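# Plug the sections that the colored funnels' pipes feed

## Task

The funnel pipes run hidden behind a cover and may cross, and one of them is blocked for good. Trace where the pipe from the red-banded funnel comes out and set the red plug on the flat front face of the section below that outlet. Trace the pipe from the blue-banded funnel the same way and set the blue plug on the flat front face of its section. Marbles may be released from a small height into a funnel or back into their tray. Nothing except a marble may leave the table, and losing a marble is still a penalty. Both plugs must stay in place on their own once the grippers are gone. Finish by opening the grippers and pulling the arms away.

## Robot and tools

ROBOT AND FRAME. There are two 7-joint arms, left_arm and right_arm, each with a two-finger gripper. All reported positions share one scene frame. Its origin is on the table surface midway between the arms, +x points out across the table, +z points up, and left_arm sits on the +y side. The names left and right refer to the arms, not to sides of a camera image. Reported hand positions can be slightly wrong, more so when an arm is stretched far.

JOINT ORDER. Every row and every per-joint list uses this order for each arm: upper arm roll, forearm roll, waist, wrist pitch, elbow, wrist roll, shoulder. Stated ranges in rad: waist -2.744 to 2.744, shoulder -1.784 to 1.784, upper arm roll -2.901 to 2.901, elbow -3.042 to -0.152, forearm roll -2.807 to 2.807, wrist pitch 0.544 to 4.517, wrist roll -3.016 to 3.016. The true end of a joint may differ from these by up to 0.018 rad either way.

THE ROW. A row always holds 20 numbers, each from -1 to 1, even if only one arm should move. The first 10 are for left_arm: 7 joint values, then gripper position, force_limit and speed. The next 10 are the same for right_arm. Joint values are scaled offsets, not absolute angles. A value of 1.0 equals 1.427 rad for waist, shoulder, upper arm roll and elbow, 3.044 rad for forearm roll, 2.596 rad for wrist pitch and 3.91 rad for wrist roll. The three gripper numbers are absolute settings. Position +1 is fully open (140 mm), the pads touch near -0.8, and -1 closes until something blocks the fingers. force_limit runs from about 14 N at -1 through 60 N at 0 to 107 N at +1, for parts up to 40 mm wide. Speed gives the rate of the gap change: about 30 mm/s at -1, 140 at 0 and 250 at +1. To leave a gripper alone, repeat its last three numbers. Sending 0 there is a real command.

execute_actions(actions). actions is a list of actions. Each action is a table of up to 15 rows, one row per control step of 1/30 s. If fewer rows are given, the last one is held until 15 steps have passed, so one action lasts 0.5 s. Joint offsets in every row are measured from the angles at the start of that action, not from the previous row. For the first action of a call, they are measured from the last angles reported in this scene. An empty list only returns the current state and images. Any action that would send a joint more than 0.018 rad outward beyond its end is rejected for both arms. If the first action fails this check, or any action is malformed, the whole call is rejected and nothing moves. A joint asked beyond its real end is stopped there, and the result may print joint sent to its limit. If that line is missing, do not assume the joint has more room.

SPEED LIMITS. Each step, a joint target may lead the measured angle by at most 0.248 rad for the four large joints, 0.677 for forearm roll, 0.715 for wrist pitch and 1.54 for wrist roll. Targets that would put the gripper more than 70 mm from where it is are scaled back. Large offsets therefore need several actions, and waiting does not always finish them: send the remainder yourself. Joint targets in the result shows what each joint is currently being driven toward.

move(target, speed, blocking). target is one 20-number row. Its joint offsets count from the Joint positions in this scene's most recent result that shows them. The gripper numbers are applied immediately. All joints advance in step, so the hand usually follows a curve. There is no collision avoidance with objects or the other arm. speed is the rad/s of the joint that has farthest to go, 0.01 to 2, default 0.5. Each path lasts between 0.5 and 10 s. With blocking=false you get a result after 0.5 s while the arm continues. You must then call wait or stop before sending any further move or execute_actions. The move: line reports the outcome (done, off_target, moving, held, fault), whether limits=held occurred, and each arm's joint farthest from its target. After a held stretch, an arm can suddenly speed up. Fast motion or a target placed deep past a contact hits or presses hard.

wait(seconds) runs the scene 0 to 10 s with the last commands held, and returns early if a move ends. stop() brakes a running move, and a fast arm needs room to stop. zoom_image(camera, region) enlarges part of a camera's latest image. region is [x0, y0, x1, y1] in pixels from the top-left, at most 504 by 504. finished_scene(scene) ends the current scene, given its number, and reports success. It cannot be undone.

CAMERAS. cam_head_left, cam_head_right, cam_high, cam_low, cam_left_wrist and cam_right_wrist are each 672x504.

GRIPPING. The fingers point along the gripper's +z axis and close along its y axis. end_effector_position is the midpoint of the pads when they are closed. The tips stick out about 33 mm past it when closed and 9 mm when open. Closing pushes the tips about 24 mm further out, so leave clearance above surfaces. object_status: 0 moving, 1 blocked while opening, 2 blocked while closing (a grip), 3 reached the setting or pads met (a thin part may still be held). Grip with -1 and confirm status 2. To squeeze harder, raise force_limit and change position from -1 to -0.98 or back. position_measured is in counts, 3 open to 230 closed, and is not linear.

OTHER RESULT LINES. Joint positions, velocities, torques and external torques are per arm in the joint order above. Torque readings carry offsets and noise. Step readings marked HELD, or joint command not followed, mean a clearance check held back part of a row.

HAZARDS. A joint torque reaching 85 N m (big joints) or 11 N m (the three wrist joints), or an outside force of 85 N on an arm, including a held part's weight, freezes that arm for 10 s. Holding loads heats motors: MOTOR HOT warns, and an OVER-TEMPERATURE FAULT brakes the arm. Keep the arms from striking each other. Occasional tugs on held parts or nudges to loose items can happen. The robot keeps holding its last command while you think. Avoid drops, slams, hard pushes and anything besides marbles leaving the table.

Each tool is called after ">>>" by a JSON object that holds its "method" and its "body", one argument or row to a line.

## Session

>>> {"method": "execute_actions", "body": {
  "actions": []
}}

Scene clock: 0.00 s.
left_arm: end_effector_position=(+0.2209, +0.1695, +0.2975) position_measured=3 object_status=3 end_effector_quat_wxyz=(-0.011, +0.337, +0.732, +0.592) | right_arm: end_effector_position=(+0.5020, -0.6594, +0.1826) position_measured=3 object_status=3 end_effector_quat_wxyz=(+0.007, +0.557, +0.824, +0.107)
Joint names: [upper arm roll, forearm roll, waist, wrist pitch, elbow, wrist roll, shoulder]
Joint positions: left_arm=[-0.108  0.553 -1.246  1.091 -2.216  0.889  0.035] | right_arm=[-0.065  0.268 -0.634  2.15  -1.973  2.082  0.166]
Joint velocities: left_arm=[-0.     0.    -0.001  0.    -0.     0.001 -0.001] | right_arm=[-0.001 -0.001  0.001  0.001  0.001  0.     0.001]
Joint torques (N m, as the joint torque sensors report them, + toward a larger angle): no reading
External joint torques (N m, as the arm's controller estimates them; a push from outside toward a larger angle lowers the number): no reading
Joint targets: left_arm=[-0.108 0.553 -1.246 1.091 -2.216 0.889 0.035] | right_arm=[-0.065 0.268 -0.634 2.150 -1.973 2.082 0.166]

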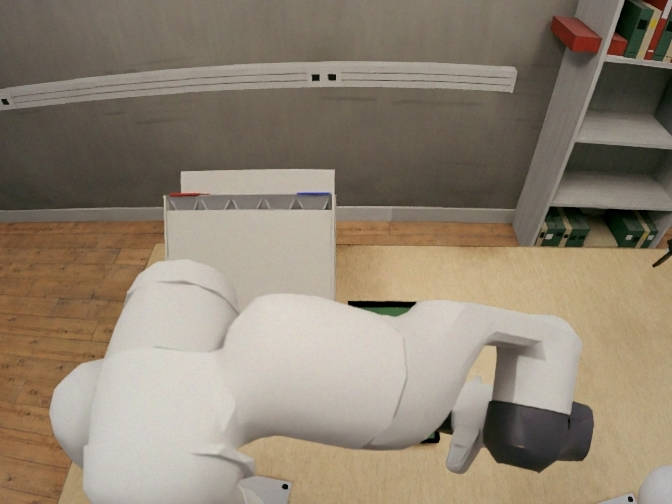

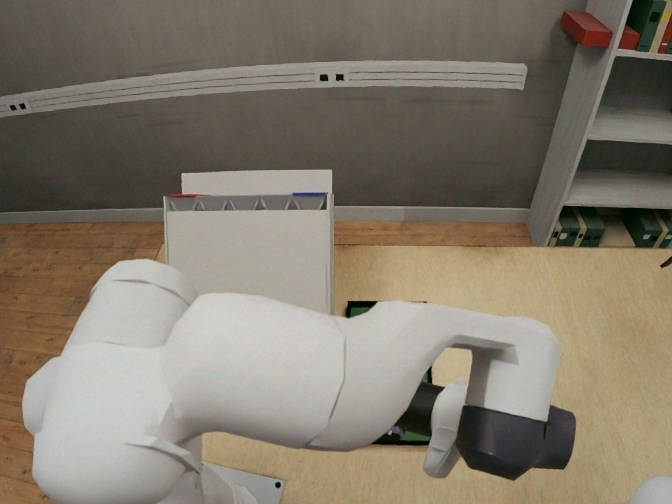

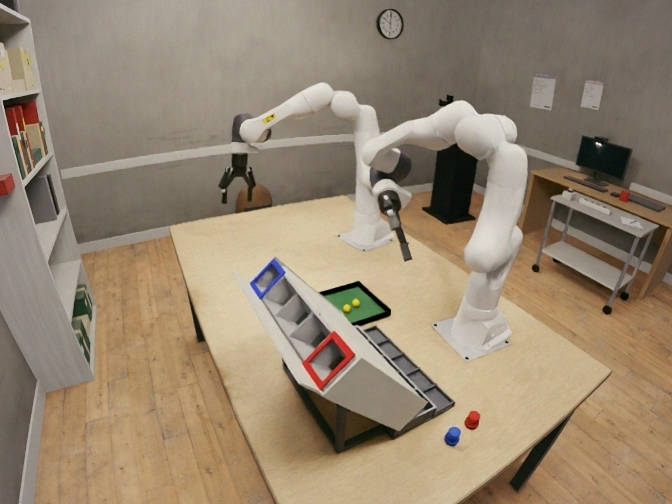

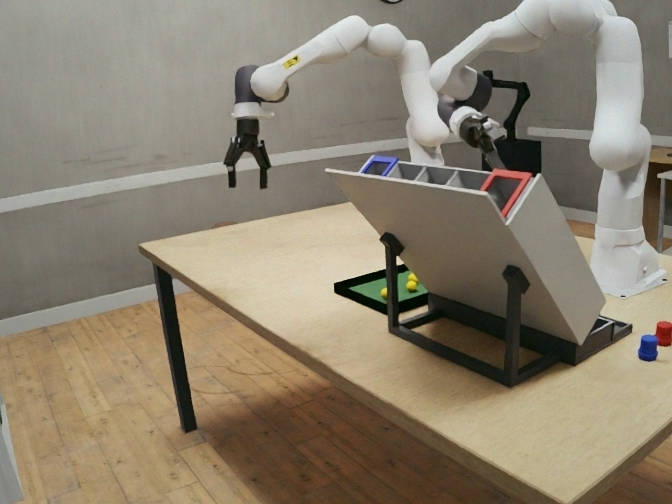

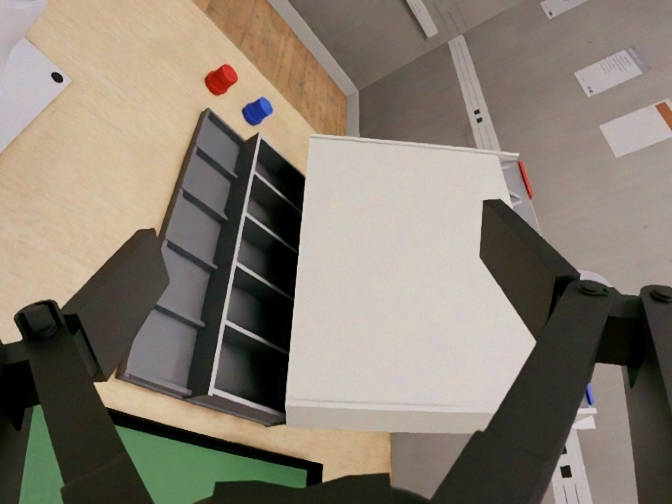

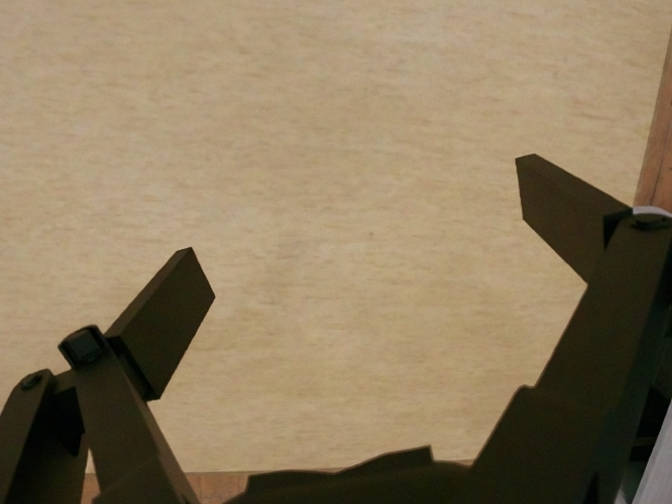

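>>> {"method": "zoom_image", "body": {
  "camera": "cam_high",
  "region": [220, 240, 500, 460]
}}

>>> {"method": "zoom_image", "body": {
  "camera": "cam_low",
  "region": [310, 140, 672, 400]
}}

Region (220, 240, 500, 460) of cam_high's 672x504 image, scaled by 1.800, with more detail than that image has; it fills the top 396 rows of this view, and the rest is white.

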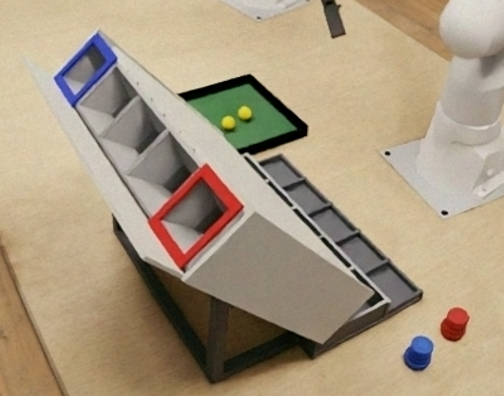

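Region (310, 140, 672, 400) of cam_low's 672x504 image, scaled by 1.392, with more detail than that image has; it fills the top 362 rows of this view, and the rest is white.

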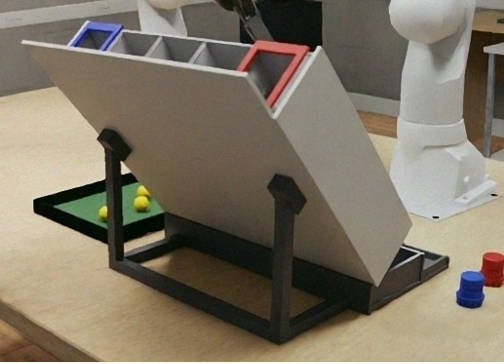

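>>> {"method": "zoom_image", "body": {
  "camera": "cam_left_wrist",
  "region": [180, 40, 320, 180]
}}

Region (180, 40, 320, 180) of cam_left_wrist's 672x504 image, scaled by 3.600, with more detail than that image has.

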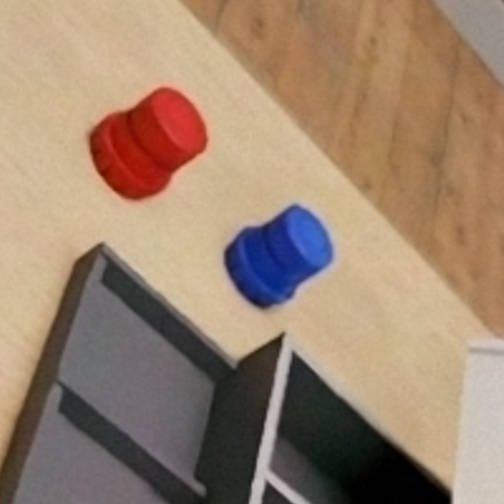

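>>> {"method": "execute_actions", "body": {
  "actions": [
    [[0.002,-0.0027,0.0045,0.007,-0.0026,0,-0.0035,1,0,0,0,0,0,0,0.0034,0,-0.0017,1,0,0],[0.0028,-0.0059,0.0086,0.0137,-0.0041,0,-0.0062,1,0,0,0,0,0,0,0.0079,0,-0.0039,1,0,0],[0.0038,-0.0094,0.0136,0.0212,-0.006,0,-0.0095,1,0,0,0,0,0,0,0.0134,0,-0.0067,1,0,0],[0.005,-0.0133,0.0195,0.0294,-0.0082,0,-0.0134,1,0,0,0,0,0,0,0.0198,0,-0.0099,1,0,0],[0.0063,-0.0175,0.0262,0.0383,-0.0107,0,-0.0179,1,0,0,0,0,0,0,0.0272,0,-0.0136,1,0,0],[0.0078,-0.022,0.0337,0.0479,-0.0135,0,-0.0228,1,0,0,0,0,0,0,0.0353,0,-0.0177,1,0,0],[0.0094,-0.0268,0.0419,0.0581,-0.0166,0,-0.0283,1,0,0,0,0,0,0,0.0443,0,-0.0221,1,0,0],[0.0111,-0.0318,0.0508,0.0688,-0.02,0,-0.0341,1,0,0,0,0,0,0,0.054,0,-0.027,1,0,0],[0.013,-0.0371,0.0603,0.0801,-0.0235,0,-0.0404,1,0,0,0,0,0,0,0.0644,0,-0.0322,1,0,0],[0.015,-0.0426,0.0703,0.0918,-0.0273,0,-0.0471,1,0,0,0,0,0,0,0.0753,0,-0.0377,1,0,0],[0.017,-0.0483,0.0809,0.1038,-0.0313,0,-0.0541,1,0,0,0,0,0,0,0.0869,0,-0.0435,1,0,0],[0.0192,-0.0541,0.0919,0.1163,-0.0354,0,-0.0614,1,0,0,0,0,0,0,0.099,0,-0.0495,1,0,0],[0.0215,-0.0601,0.1034,0.129,-0.0397,0,-0.069,1,0,0,0,0,0,0,0.1115,0,-0.0557,1,0,0],[0.0238,-0.0662,0.1152,0.1419,-0.0442,0,-0.0768,1,0,0,0,0,0,0,0.1244,0,-0.0622,1,0,0],[0.0262,-0.0724,0.1273,0.1551,-0.0487,0,-0.0849,1,0,0,0,0,0,0,0.1377,0,-0.0688,1,0,0]],
    [[0.0076,-0.0316,0.0386,0.0683,-0.0145,0,-0.0256,1,0,0,0,0,0,0,0.0422,0,-0.0211,1,0,0],[0.0101,-0.0379,0.0512,0.0817,-0.0192,0,-0.0339,1,0,0,0,0,0,0,0.056,0,-0.028,1,0,0],[0.0126,-0.0442,0.064,0.0951,-0.024,0,-0.0424,1,0,0,0,0,0,0,0.0699,0,-0.035,1,0,0],[0.0151,-0.0505,0.0768,0.1085,-0.0289,0,-0.0509,1,0,0,0,0,0,0,0.084,0,-0.042,1,0,0],[0.0177,-0.0568,0.0898,0.1219,-0.0338,0,-0.0595,1,0,0,0,0,0,0,0.0982,0,-0.0491,1,0,0],[0.0202,-0.063,0.1027,0.1351,-0.0386,0,-0.0681,1,0,0,0,0,0,0,0.1123,0,-0.0562,1,0,0],[0.0228,-0.0692,0.1156,0.1482,-0.0435,0,-0.0767,1,0,0,0,0,0,0,0.1264,0,-0.0632,1,0,0],[0.0253,-0.0752,0.1284,0.1611,-0.0483,0,-0.0852,1,0,0,0,0,0,0,0.1404,0,-0.0702,1,0,0],[0.0278,-0.0811,0.1411,0.1737,-0.0531,0,-0.0936,1,0,0,0,0,0,0,0.1543,0,-0.0772,1,0,0],[0.0302,-0.0869,0.1536,0.186,-0.0577,0,-0.1018,1,0,0,0,0,0,0,0.168,0,-0.084,1,0,0],[0.0326,-0.0925,0.1658,0.1979,-0.0623,0,-0.1099,1,0,0,0,0,0,0,0.1813,0,-0.0907,1,0,0],[0.035,-0.0979,0.1778,0.2094,-0.0668,0,-0.1179,1,0,0,0,0,0,0,0.1944,0,-0.0972,1,0,0],[0.0373,-0.1031,0.1894,0.2204,-0.0712,0,-0.1256,1,0,0,0,0,0,0,0.2071,0,-0.1035,1,0,0],[0.0395,-0.1081,0.2006,0.231,-0.0754,0,-0.133,1,0,0,0,0,0,0,0.2193,0,-0.1097,1,0,0],[0.0416,-0.1128,0.2113,0.2409,-0.0795,0,-0.1401,1,0,0,0,0,0,0,0.2311,0,-0.1155,1,0,0]],
    [[0.0072,-0.0297,0.0365,0.0643,-0.0137,0,-0.0242,1,0,0,0,0,0,0,0.0399,0,-0.0199,1,0,0],[0.0091,-0.0338,0.0462,0.073,-0.0174,0,-0.0306,1,0,0,0,0,0,0,0.0505,0,-0.0253,1,0,0],[0.0109,-0.0375,0.0553,0.0809,-0.0208,0,-0.0367,1,0,0,0,0,0,0,0.0605,0,-0.0302,1,0,0],[0.0126,-0.0409,0.0638,0.0881,-0.024,0,-0.0423,1,0,0,0,0,0,0,0.0697,0,-0.0349,1,0,0],[0.0141,-0.0438,0.0715,0.0944,-0.0269,0,-0.0474,1,0,0,0,0,0,0,0.0782,0,-0.0391,1,0,0],[0.0155,-0.0464,0.0786,0.0999,-0.0295,0,-0.0521,1,0,0,0,0,0,0,0.0859,0,-0.043,1,0,0],[0.0167,-0.0486,0.0848,0.1044,-0.0319,0,-0.0562,1,0,0,0,0,0,0,0.0927,0,-0.0464,1,0,0],[0.0177,-0.0502,0.0902,0.108,-0.0339,0,-0.0598,1,0,0,0,0,0,0,0.0986,0,-0.0493,1,0,0],[0.0186,-0.0514,0.0946,0.1105,-0.0356,0,-0.0627,1,0,0,0,0,0,0,0.1035,0,-0.0517,1,0,0],[0.0193,-0.0521,0.0982,0.112,-0.0369,0,-0.0651,1,0,0,0,0,0,0,0.1073,0,-0.0537,1,0,0],[0.0198,-0.0523,0.1007,0.1123,-0.0378,0,-0.0667,1,0,0,0,0,0,0,0.1101,0,-0.055,1,0,0],[0.0201,-0.0519,0.1021,0.1115,-0.0384,0,-0.0677,1,0,0,0,0,0,0,0.1117,0,-0.0558,1,0,0],[0.0202,-0.0509,0.1025,0.1094,-0.0385,0,-0.0679,1,0,0,0,0,0,0,0.1121,0,-0.056,1,0,0],[0.02,-0.0493,0.1017,0.106,-0.0382,0,-0.0674,1,0,0,0,0,0,0,0.1112,0,-0.0556,1,0,0],[0.0196,-0.0471,0.0997,0.1013,-0.0375,0,-0.0661,1,0,0,0,0,0,0,0.109,0,-0.0545,1,0,0]]
  ]
}}

>>> {"method": "execute_actions", "body": {
  "actions": []
}}

Scene clock: 121.50 s.
left_arm: end_effector_position=(+0.3273, +0.0425, +0.2221) position_measured=3 object_status=3 end_effector_quat_wxyz=(-0.008, +0.058, +0.998, -0.014) | right_arm: end_effector_position=(+0.5695, -0.7016, +0.7468) position_measured=3 object_status=3 end_effector_quat_wxyz=(+0.440, +0.458, +0.761, +0.132)
Joint names: [upper arm roll, forearm roll, waist, wrist pitch, elbow, wrist roll, shoulder]
Joint positions: left_arm=[ 0.002 -0.036 -0.697  2.097 -2.417  0.889 -0.327] | right_arm=[-0.065  0.268 -0.634  2.149 -1.369  2.082 -0.138]
Joint velocities: left_arm=[ 0.001  0.001  0.004  0.022 -0.003  0.    -0.003] | right_arm=[-0.001 -0.001 -0.001 -0.     0.006 -0.001 -0.007]
Joint torques (N m, as the joint torque sensors report them, + toward a larger angle): left_arm=[ -1.68   0.78   1.14   2.71  21.27  -0.09 -19.63] | right_arm=[  0.28   0.91   0.97   3.1   18.5    0.01 -20.17]
External joint torques (N m, as the arm's controller estimates them; a push from outside toward a larger angle lowers the number): left_arm=[-0.01 -0.03  2.27  0.37 -1.76 -0.09 -0.81] | right_arm=[ 0.26  0.06  1.03  0.31 -0.06  0.   -0.9 ]
External joint torques at the end of the 1st action: left_arm=[-0.81 -1.17  1.48  0.46 -1.09 -0.1  -2.22] | right_arm=[ 0.09 -0.05  0.89  0.03  0.23  0.04 -2.1 ]
External joint torques at the end of the 2nd action: left_arm=[ 0.28 -1.19  1.52  0.45 -1.73 -0.08 -1.92] | right_arm=[ 0.1   0.06  0.56  0.05 -0.57  0.05 -0.3 ]
Joint targets: left_arm=[0.001 -0.035 -0.696 2.102 -2.421 0.889 -0.328] | right_arm=[-0.065 0.268 -0.634 2.148 -1.372 2.082 -0.131]
Step readings (joint positions; steps 1 to 15: 1st action; 16 to 30: 2nd action; 31 to 45: 3rd action):
0: left_arm=[-0.108 0.553 -1.246 1.091 -2.216 0.889 0.035] | right_arm=[-0.065 0.268 -0.634 2.150 -1.973 2.082 0.166]
1: left_arm=[-0.107 0.553 -1.246 1.094 -2.216 0.889 0.034] | right_arm=[-0.065 0.268 -0.634 2.150 -1.973 2.082 0.166]
2: left_arm=[-0.107 0.550 -1.244 1.099 -2.217 0.889 0.033] | right_arm=[-0.065 0.268 -0.634 2.150 -1.971 2.082 0.166]
4: left_arm=[-0.106 0.539 -1.235 1.117 -2.221 0.889 0.028] | right_arm=[-0.065 0.268 -0.634 2.150 -1.962 2.082 0.164]
8: left_arm=[-0.100 0.500 -1.201 1.179 -2.234 0.889 0.005] | right_arm=[-0.065 0.268 -0.634 2.149 -1.926 2.082 0.148]
15: left_arm=[-0.079 0.394 -1.103 1.355 -2.270 0.889 -0.059] | right_arm=[-0.065 0.268 -0.634 2.149 -1.818 2.082 0.092]
16: left_arm=[-0.076 0.373 -1.086 1.386 -2.276 0.889 -0.070] | right_arm=[-0.065 0.268 -0.634 2.149 -1.800 2.082 0.083]
17: left_arm=[-0.073 0.352 -1.069 1.417 -2.282 0.889 -0.081] | right_arm=[-0.065 0.268 -0.634 2.149 -1.781 2.082 0.074]
19: left_arm=[-0.066 0.311 -1.034 1.482 -2.295 0.889 -0.103] | right_arm=[-0.065 0.268 -0.634 2.149 -1.742 2.082 0.056]
23: left_arm=[-0.052 0.232 -0.962 1.615 -2.322 0.889 -0.151] | right_arm=[-0.065 0.268 -0.634 2.148 -1.663 2.082 0.017]
30: left_arm=[-0.027 0.108 -0.838 1.839 -2.367 0.889 -0.233] | right_arm=[-0.065 0.268 -0.634 2.148 -1.527 2.082 -0.053]
31: left_arm=[-0.024 0.089 -0.822 1.868 -2.373 0.889 -0.244] | right_arm=[-0.065 0.268 -0.634 2.148 -1.509 2.082 -0.062]
32: left_arm=[-0.021 0.070 -0.807 1.896 -2.378 0.889 -0.254] | right_arm=[-0.065 0.268 -0.634 2.148 -1.492 2.082 -0.071]
34: left_arm=[-0.015 0.038 -0.778 1.948 -2.388 0.889 -0.272] | right_arm=[-0.065 0.268 -0.634 2.148 -1.460 2.082 -0.088]
38: left_arm=[-0.006 -0.009 -0.732 2.033 -2.405 0.889 -0.303] | right_arm=[-0.065 0.268 -0.634 2.149 -1.408 2.082 -0.116]
45: Joint positions above

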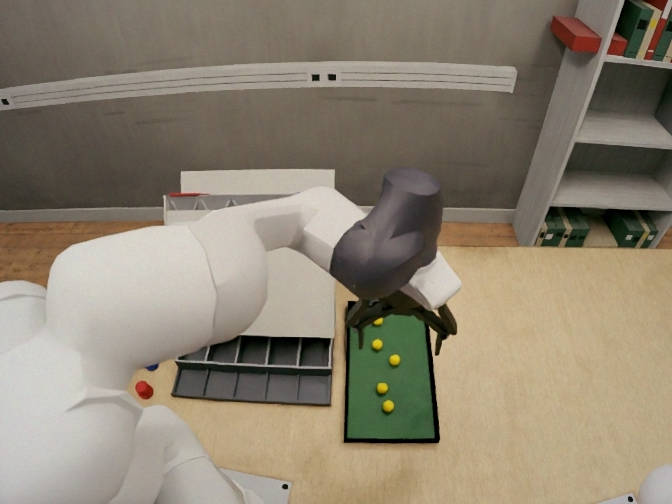

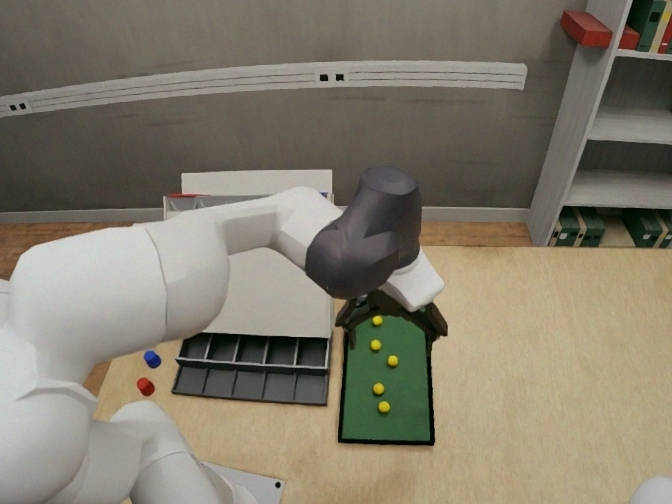

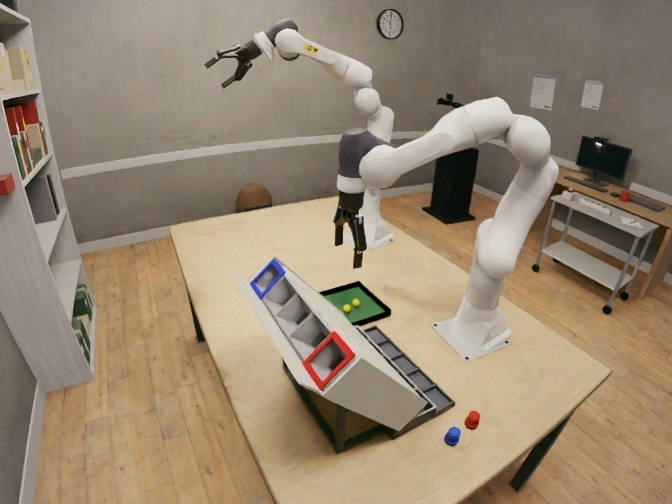

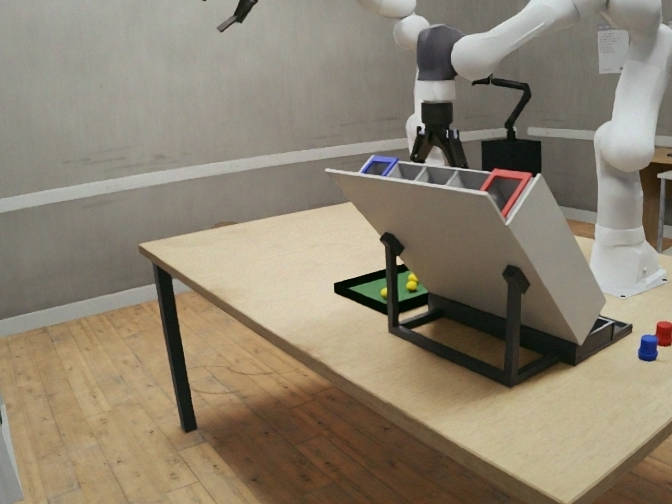

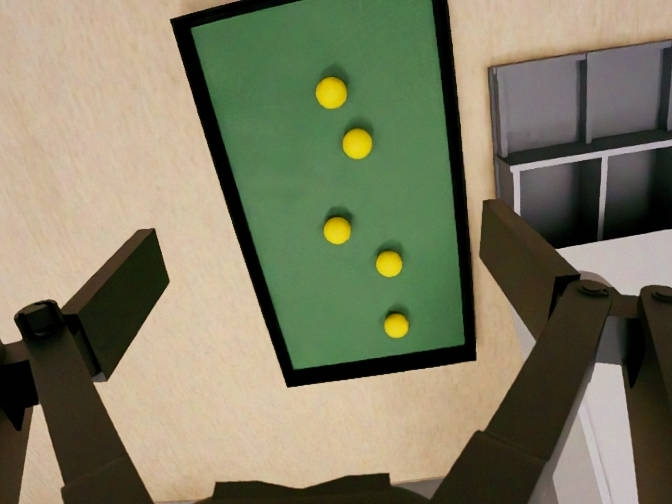

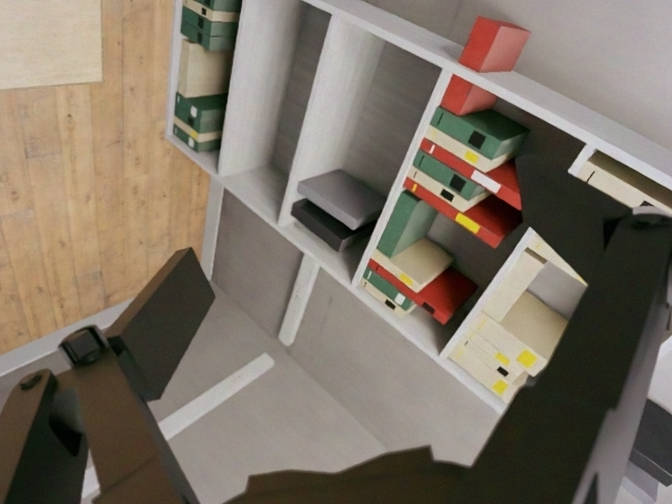

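Scene clock: 121.50 s.
left_arm: end_effector_position=(+0.3273, +0.0425, +0.2221) position_measured=3 object_status=3 end_effector_quat_wxyz=(-0.008, +0.058, +0.998, -0.014) | right_arm: end_effector_position=(+0.5695, -0.7016, +0.7468) position_measured=3 object_status=3 end_effector_quat_wxyz=(+0.440, +0.458, +0.761, +0.132)
Joint names: [upper arm roll, forearm roll, waist, wrist pitch, elbow, wrist roll, shoulder]
Joint positions: left_arm=[ 0.002 -0.036 -0.697  2.097 -2.417  0.889 -0.327] | right_arm=[-0.065  0.268 -0.634  2.149 -1.369  2.082 -0.138]
Joint velocities: left_arm=[ 0.001  0.001  0.004  0.022 -0.003  0.    -0.003] | right_arm=[-0.001 -0.001 -0.001 -0.     0.006 -0.001 -0.007]
Joint torques (N m, as the joint torque sensors report them, + toward a larger angle): left_arm=[ -1.68   0.78   1.14   2.71  21.27  -0.09 -19.63] | right_arm=[  0.28   0.91   0.97   3.1   18.5    0.01 -20.17]
External joint torques (N m, as the arm's controller estimates them; a push from outside toward a larger angle lowers the number): left_arm=[-0.01 -0.03  2.27  0.37 -1.76 -0.09 -0.81] | right_arm=[ 0.26  0.06  1.03  0.31 -0.06  0.   -0.9 ]
Joint targets: left_arm=[0.001 -0.035 -0.696 2.102 -2.421 0.889 -0.328] | right_arm=[-0.065 0.268 -0.634 2.148 -1.372 2.082 -0.131]

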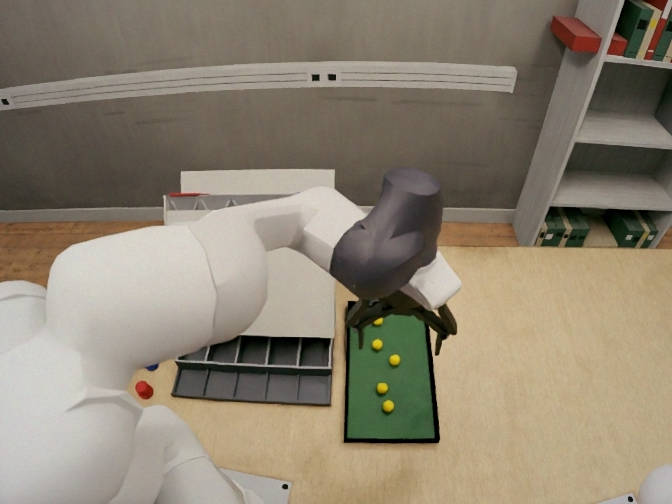

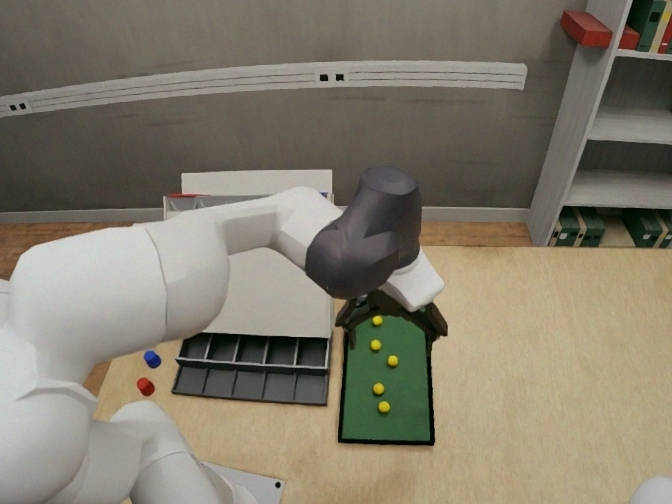

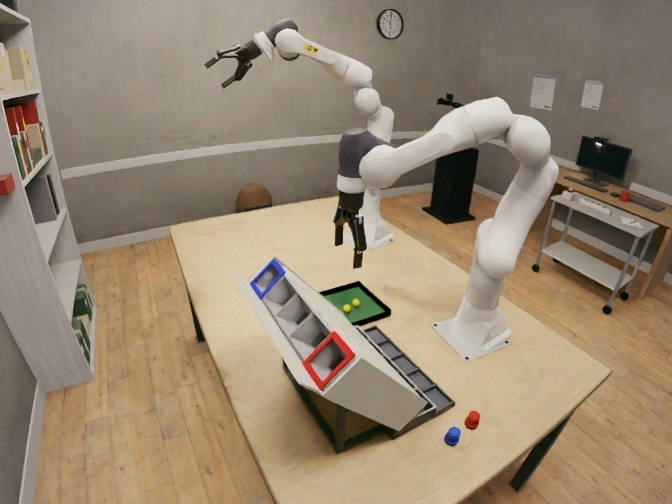

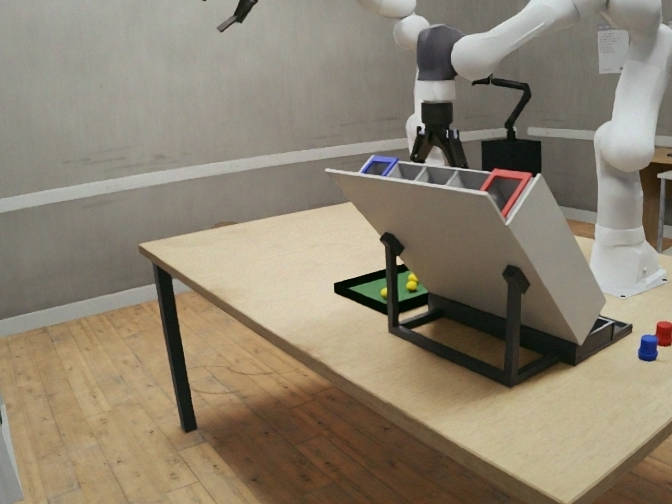

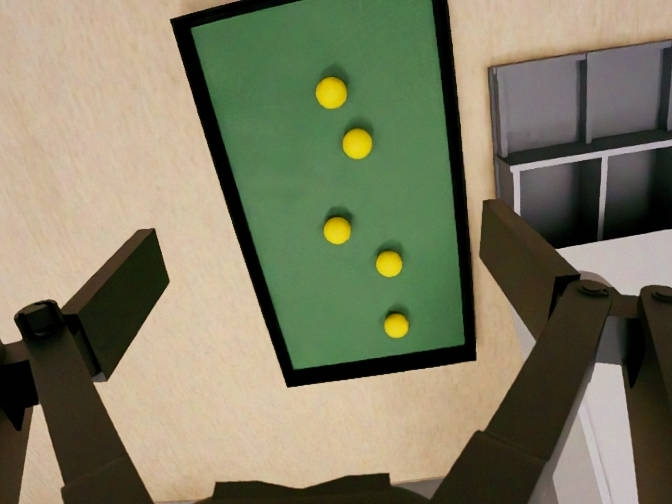

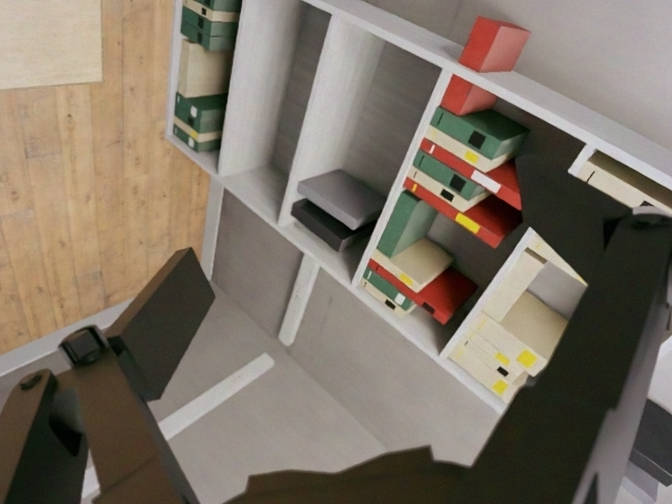

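>>> {"method": "execute_actions", "body": {
  "actions": []
}}

>>> {"method": "zoom_image", "body": {
  "camera": "cam_left_wrist",
  "region": [280, 60, 448, 228]
}}

>>> {"method": "zoom_image", "body": {
  "camera": "cam_left_wrist",
  "region": [290, 190, 458, 358]
}}

Scene clock: 124.73 s.
left_arm: end_effector_position=(+0.3274, +0.0423, +0.2216) position_measured=3 object_status=3 end_effector_quat_wxyz=(-0.008, +0.058, +0.998, -0.014) | right_arm: end_effector_position=(+0.5719, -0.7028, +0.7417) position_measured=3 object_status=3 end_effector_quat_wxyz=(+0.436, +0.459, +0.762, +0.132)
Joint names: [upper arm roll, forearm roll, waist, wrist pitch, elbow, wrist roll, shoulder]
Joint positions: left_arm=[ 0.002 -0.036 -0.697  2.1   -2.419  0.889 -0.327] | right_arm=[-0.065  0.268 -0.634  2.149 -1.371  2.082 -0.132]
Joint velocities: left_arm=[ 0.002  0.     0.003 -0.     0.    -0.001  0.   ] | right_arm=[-0.    -0.     0.     0.     0.001  0.001  0.002]
Joint torques (N m, as the joint torque sensors report them, + toward a larger angle): left_arm=[ -1.39   0.79   0.94   2.72  22.55  -0.01 -21.22] | right_arm=[  0.27   0.95   0.72   3.15  19.25   0.04 -23.74]
External joint torques (N m, as the arm's controller estimates them; a push from outside toward a larger angle lowers the number): left_arm=[-1.23  0.12  0.8   0.26 -1.16 -0.01 -1.22] | right_arm=[ 0.24  0.01  0.8  -0.09 -2.03  0.02  0.66]
Joint targets: left_arm=[0.001 -0.035 -0.696 2.102 -2.421 0.889 -0.328] | right_arm=[-0.065 0.268 -0.634 2.148 -1.372 2.082 -0.131]

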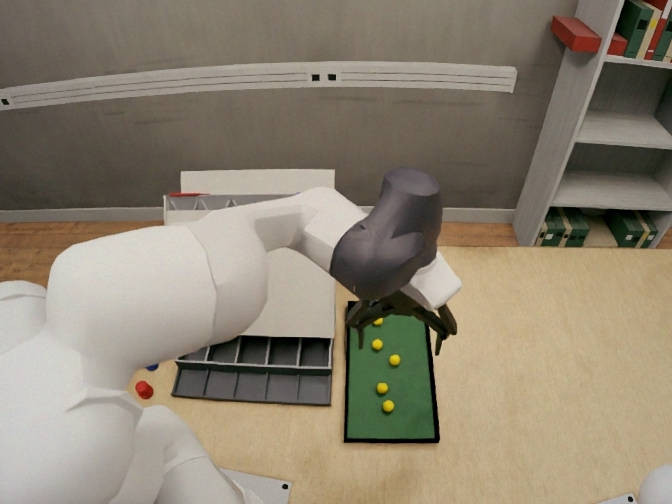

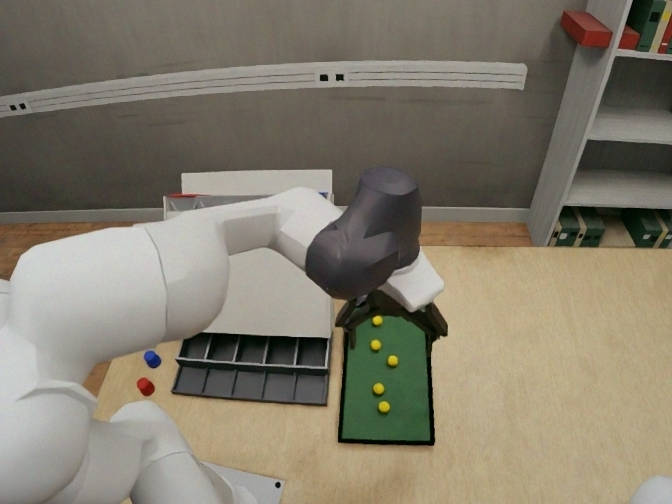

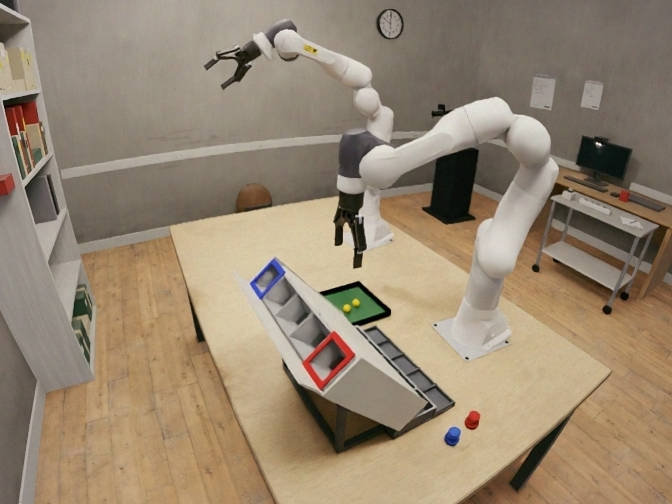

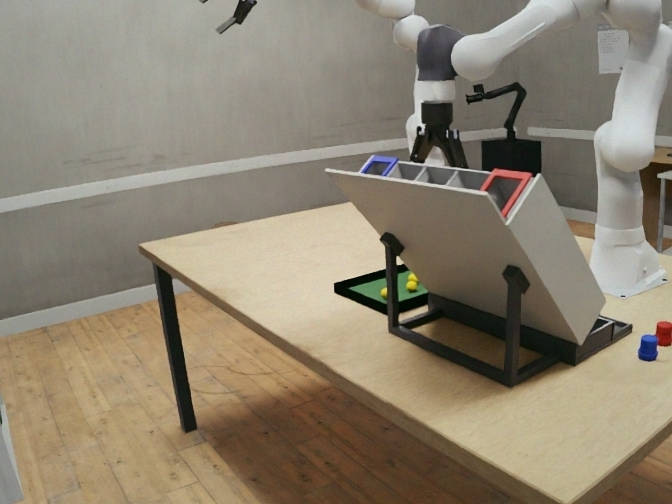

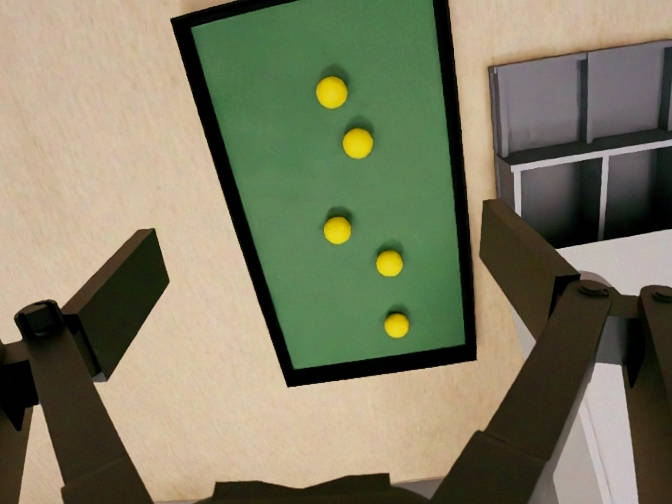

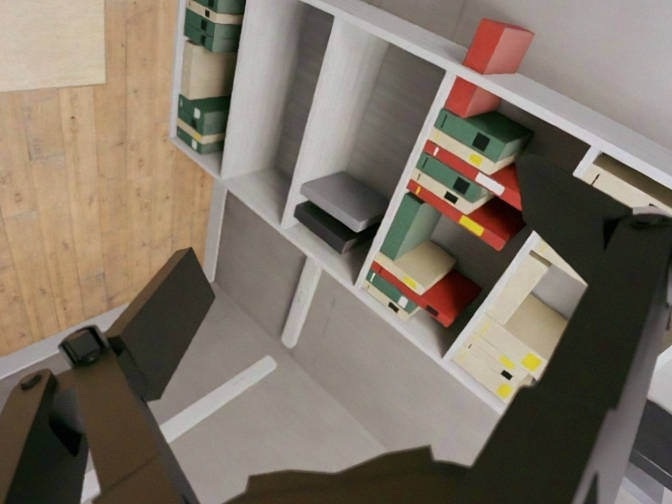

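Region (280, 60, 448, 228) of cam_left_wrist's 672x504 image, scaled by 3.000, with more detail than that image has.

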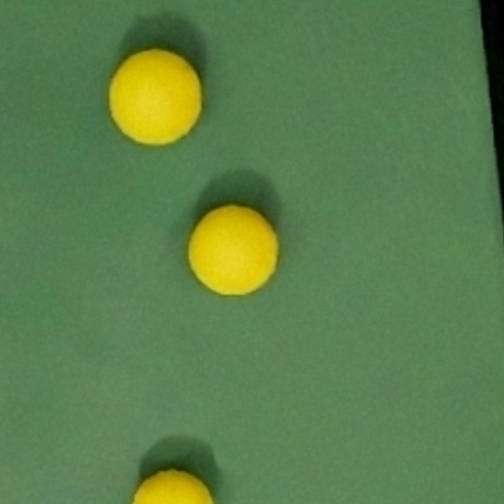

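Region (290, 190, 458, 358) of cam_left_wrist's 672x504 image, scaled by 3.000, with more detail than that image has.

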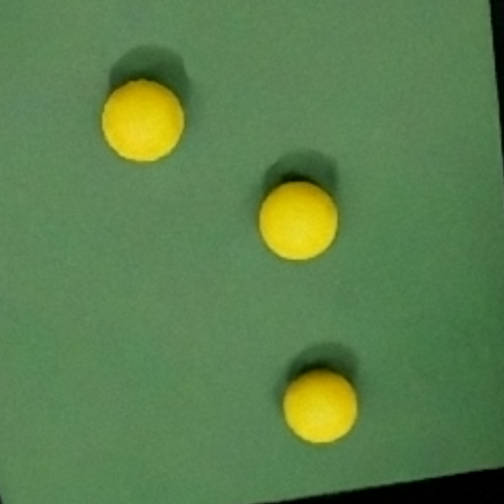

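>>> {"method": "execute_actions", "body": {
  "actions": [
    [[0,0.002,0.002,0.0066,-0.0042,0,0.0047,-0.15,0,0.3,0,0,0,0,0.0057,0,0,1,0,0],[0,0.0045,0.004,0.014,-0.0079,0,0.0095,-0.15,0,0.3,0,0,0,0,0.013,0,0,1,0,0],[0,0.007,0.006,0.0221,-0.0122,0,0.0153,-0.15,0,0.3,0,0,0,0,0.0219,0,0,1,0,0],[0,0.0095,0.0075,0.0308,-0.0173,0,0.022,-0.15,0,0.3,0,0,0,0,0.0321,0,0,1,0,0],[0,0.0115,0.009,0.0402,-0.023,0,0.0295,-0.15,0,0.3,0,0,0,0,0.0435,0,0,1,0,0],[0,0.0125,0.0097,0.0499,-0.0292,0,0.0376,-0.15,0,0.3,0,0,0,0,0.056,0,0,1,0,0],[0,0.0125,0.0097,0.0601,-0.0358,0,0.0464,-0.15,0,0.3,0,0,0,0,0.0694,0,0,1,0,0],[0,0.0125,0.0097,0.0705,-0.0429,0,0.0557,-0.15,0,0.3,0,0,0,0,0.0837,0,0,1,0,0],[0,0.0125,0.0097,0.0811,-0.0502,0,0.0655,-0.15,0,0.3,0,0,0,0,0.0986,0,0,1,0,0],[0,0.0125,0.0097,0.0919,-0.0579,0,0.0756,-0.15,0,0.3,0,0,0,0,0.114,0,0,1,0,0],[0,0.0125,0.0097,0.1026,-0.0657,0,0.0859,-0.15,0,0.3,0,0,0,0,0.1298,0,0,1,0,0],[0,0.0125,0.0097,0.1133,-0.0737,0,0.0964,-0.15,0,0.3,0,0,0,0,0.1458,0,0,1,0,0],[0,0.0125,0.0097,0.1239,-0.0816,0,0.1069,-0.15,0,0.3,0,0,0,0,0.1619,0,0,1,0,0],[0,0.0125,0.0097,0.1342,-0.0896,0,0.1175,-0.15,0,0.3,0,0,0,0,0.178,0,0,1,0,0],[0,0.0125,0.0097,0.1442,-0.0975,0,0.1279,-0.15,0,0.3,0,0,0,0,0.1939,0,0,1,0,0]],
    [[0,0,0,0.0569,-0.0271,0,0.0344,-0.15,0,0.3,0,0,0,0,0.0518,0,0,1,0,0],[0,0,0,0.066,-0.0346,0,0.0443,-0.15,0,0.3,0,0,0,0,0.067,0,0,1,0,0],[0,0,0,0.0745,-0.0418,0,0.0538,-0.15,0,0.3,0,0,0,0,0.0815,0,0,1,0,0],[0,0,0,0.0823,-0.0486,0,0.0628,-0.15,0,0.3,0,0,0,0,0.0953,0,0,1,0,0],[0,0,0,0.0894,-0.055,0,0.0712,-0.15,0,0.3,0,0,0,0,0.1082,0,0,1,0,0],[0,0,0,0.0957,-0.0609,0,0.079,-0.15,0,0.3,0,0,0,0,0.12,0,0,1,0,0],[0,0,0,0.101,-0.0662,0,0.086,-0.15,0,0.3,0,0,0,0,0.1307,0,0,1,0,0],[0,0,0,0.1052,-0.0708,0,0.0922,-0.15,0,0.3,0,0,0,0,0.1401,0,0,1,0,0],[0,0,0,0.1084,-0.0748,0,0.0974,-0.15,0,0.3,0,0,0,0,0.1481,0,0,1,0,0],[0,0,0,0.1104,-0.0779,0,0.1015,-0.15,0,0.3,0,0,0,0,0.1545,0,0,1,0,0],[0,0,0,0.1111,-0.0802,0,0.1046,-0.15,0,0.3,0,0,0,0,0.1591,0,0,1,0,0],[0,0,0,0.1104,-0.0816,0,0.1064,-0.15,0,0.3,0,0,0,0,0.1619,0,0,1,0,0],[0,0,0,0.1083,-0.082,0,0.1069,-1,0,-0.3,0,0,0,0,0.1627,0,0,1,0,0],[0,0,0,0.1046,-0.0813,0,0.106,-1,0,-0.3,0,0,0,0,0.1613,0,0,1,0,0],[0,0,0,0.0993,-0.0795,0,0.1036,-1,0,-0.3,0,0,0,0,0.1577,0,0,1,0,0]]
  ]
}}

Scene clock: 201.67 s.
left_arm: end_effector_position=(+0.3241, +0.0645, +0.0419) position_measured=159 object_status=0 end_effector_quat_wxyz=(-0.004, +0.060, +0.998, +0.002) | right_arm: end_effector_position=(+0.4816, -0.6524, +1.0139) position_measured=3 object_status=3 end_effector_quat_wxyz=(+0.626, +0.373, +0.672, +0.130)
Joint names: [upper arm roll, forearm roll, waist, wrist pitch, elbow, wrist roll, shoulder]
Joint positions: left_arm=[ 0.002 -0.004 -0.686  2.606 -2.644  0.889 -0.03 ] | right_arm=[-0.065  0.268 -0.634  2.147 -0.918  2.082 -0.135]
Joint velocities: left_arm=[ 0.001 -0.    -0.     0.02  -0.008  0.002  0.005] | right_arm=[-0.001  0.    -0.     0.     0.016 -0.001 -0.013]
Joint torques (N m, as the joint torque sensors report them, + toward a larger angle): left_arm=[ -1.07   0.24   0.75   3.17  19.39  -0.04 -24.98] | right_arm=[  0.32   0.72   0.64   2.65  10.38   0.04 -11.52]
External joint torques (N m, as the arm's controller estimates them; a push from outside toward a larger angle lowers the number): left_arm=[-1.04 -0.17  0.76  0.38 -0.67 -0.04  2.3 ] | right_arm=[ 0.33  0.1   0.67  0.33 -0.56  0.03  0.3 ]
External joint torques at the end of the 1st action: left_arm=[-0.06  1.11  1.19  0.35 -2.66 -0.01  0.83] | right_arm=[ 0.03  0.    0.82  0.14 -0.75  0.03 -0.94]
Joint targets: left_arm=[0.002 -0.004 -0.686 2.613 -2.644 0.889 -0.031] | right_arm=[-0.065 0.268 -0.634 2.147 -0.920 2.082 -0.129]
Step readings (joint positions; steps 1 to 15: 1st action; 16 to 30: 2nd action):
0: left_arm=[0.002 -0.036 -0.697 2.100 -2.419 0.889 -0.327] | right_arm=[-0.065 0.268 -0.634 2.149 -1.371 2.082 -0.132]
1: left_arm=[0.002 -0.036 -0.697 2.102 -2.419 0.889 -0.327] | right_arm=[-0.065 0.268 -0.634 2.149 -1.369 2.082 -0.131]
2: left_arm=[0.002 -0.034 -0.696 2.108 -2.420 0.889 -0.325] | right_arm=[-0.065 0.268 -0.634 2.148 -1.366 2.082 -0.130]
4: left_arm=[0.002 -0.026 -0.693 2.127 -2.427 0.889 -0.317] | right_arm=[-0.065 0.268 -0.634 2.148 -1.351 2.082 -0.128]
8: left_arm=[0.002 -0.011 -0.687 2.192 -2.455 0.889 -0.279] | right_arm=[-0.065 0.268 -0.634 2.147 -1.293 2.082 -0.126]
15: left_arm=[0.002 -0.004 -0.686 2.355 -2.530 0.889 -0.179] | right_arm=[-0.065 0.268 -0.634 2.147 -1.145 2.082 -0.129]
16: left_arm=[0.002 -0.004 -0.686 2.381 -2.542 0.889 -0.164] | right_arm=[-0.065 0.268 -0.634 2.147 -1.121 2.082 -0.129]
17: left_arm=[0.002 -0.004 -0.686 2.406 -2.553 0.889 -0.149] | right_arm=[-0.065 0.268 -0.634 2.147 -1.099 2.082 -0.129]
19: left_arm=[0.002 -0.004 -0.686 2.455 -2.575 0.889 -0.120] | right_arm=[-0.065 0.268 -0.634 2.146 -1.055 2.082 -0.130]
23: left_arm=[0.002 -0.004 -0.686 2.539 -2.612 0.889 -0.071] | right_arm=[-0.065 0.268 -0.634 2.146 -0.980 2.082 -0.131]
30: Joint positions above

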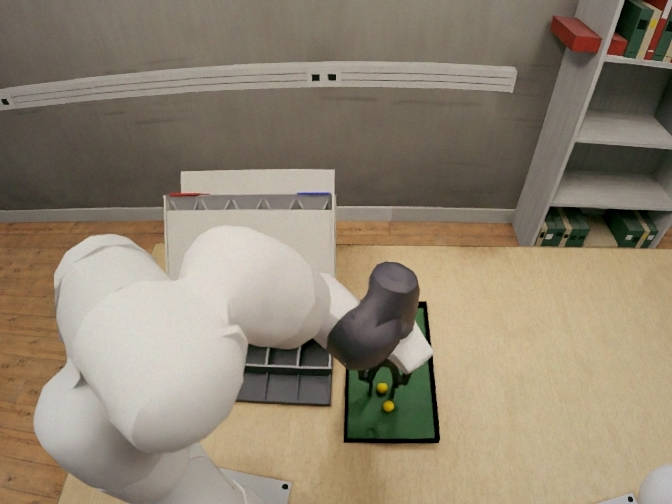

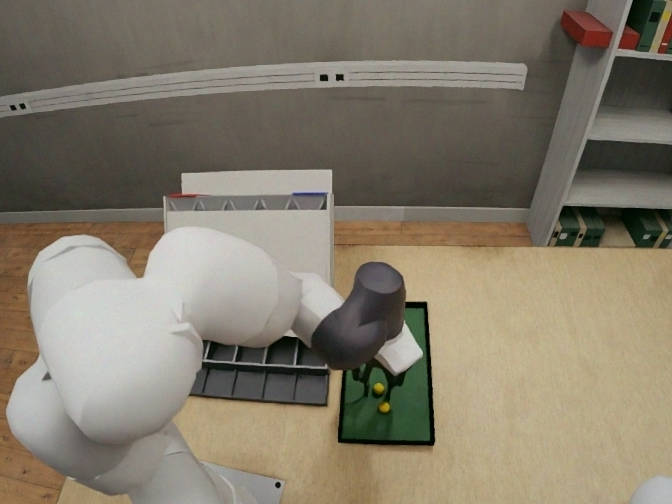

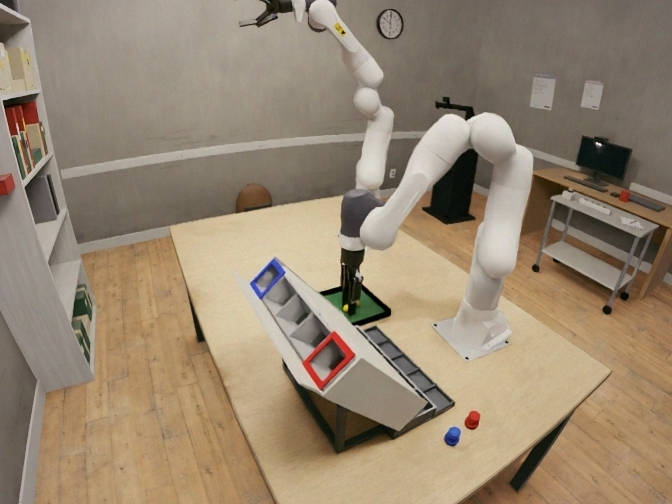

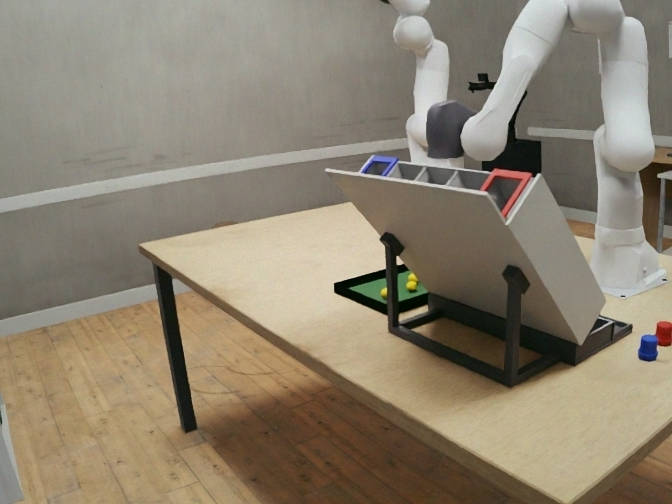

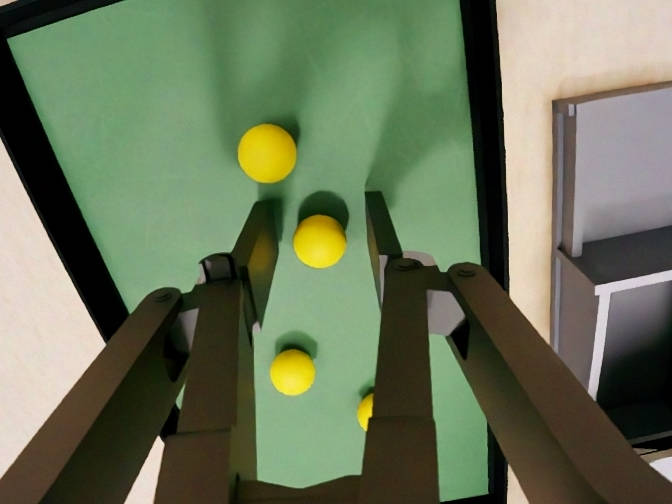

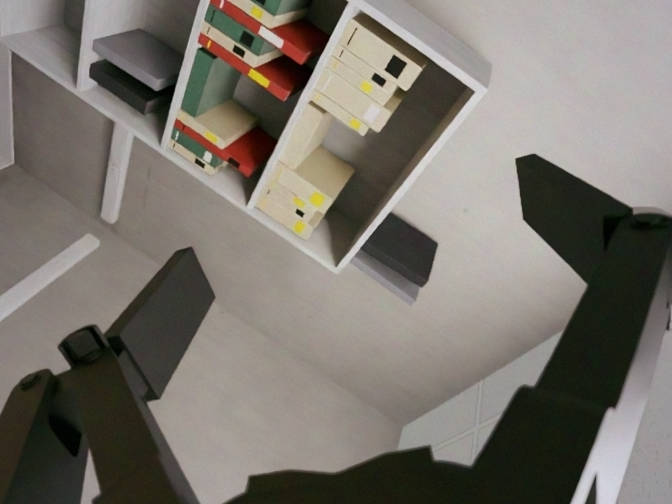

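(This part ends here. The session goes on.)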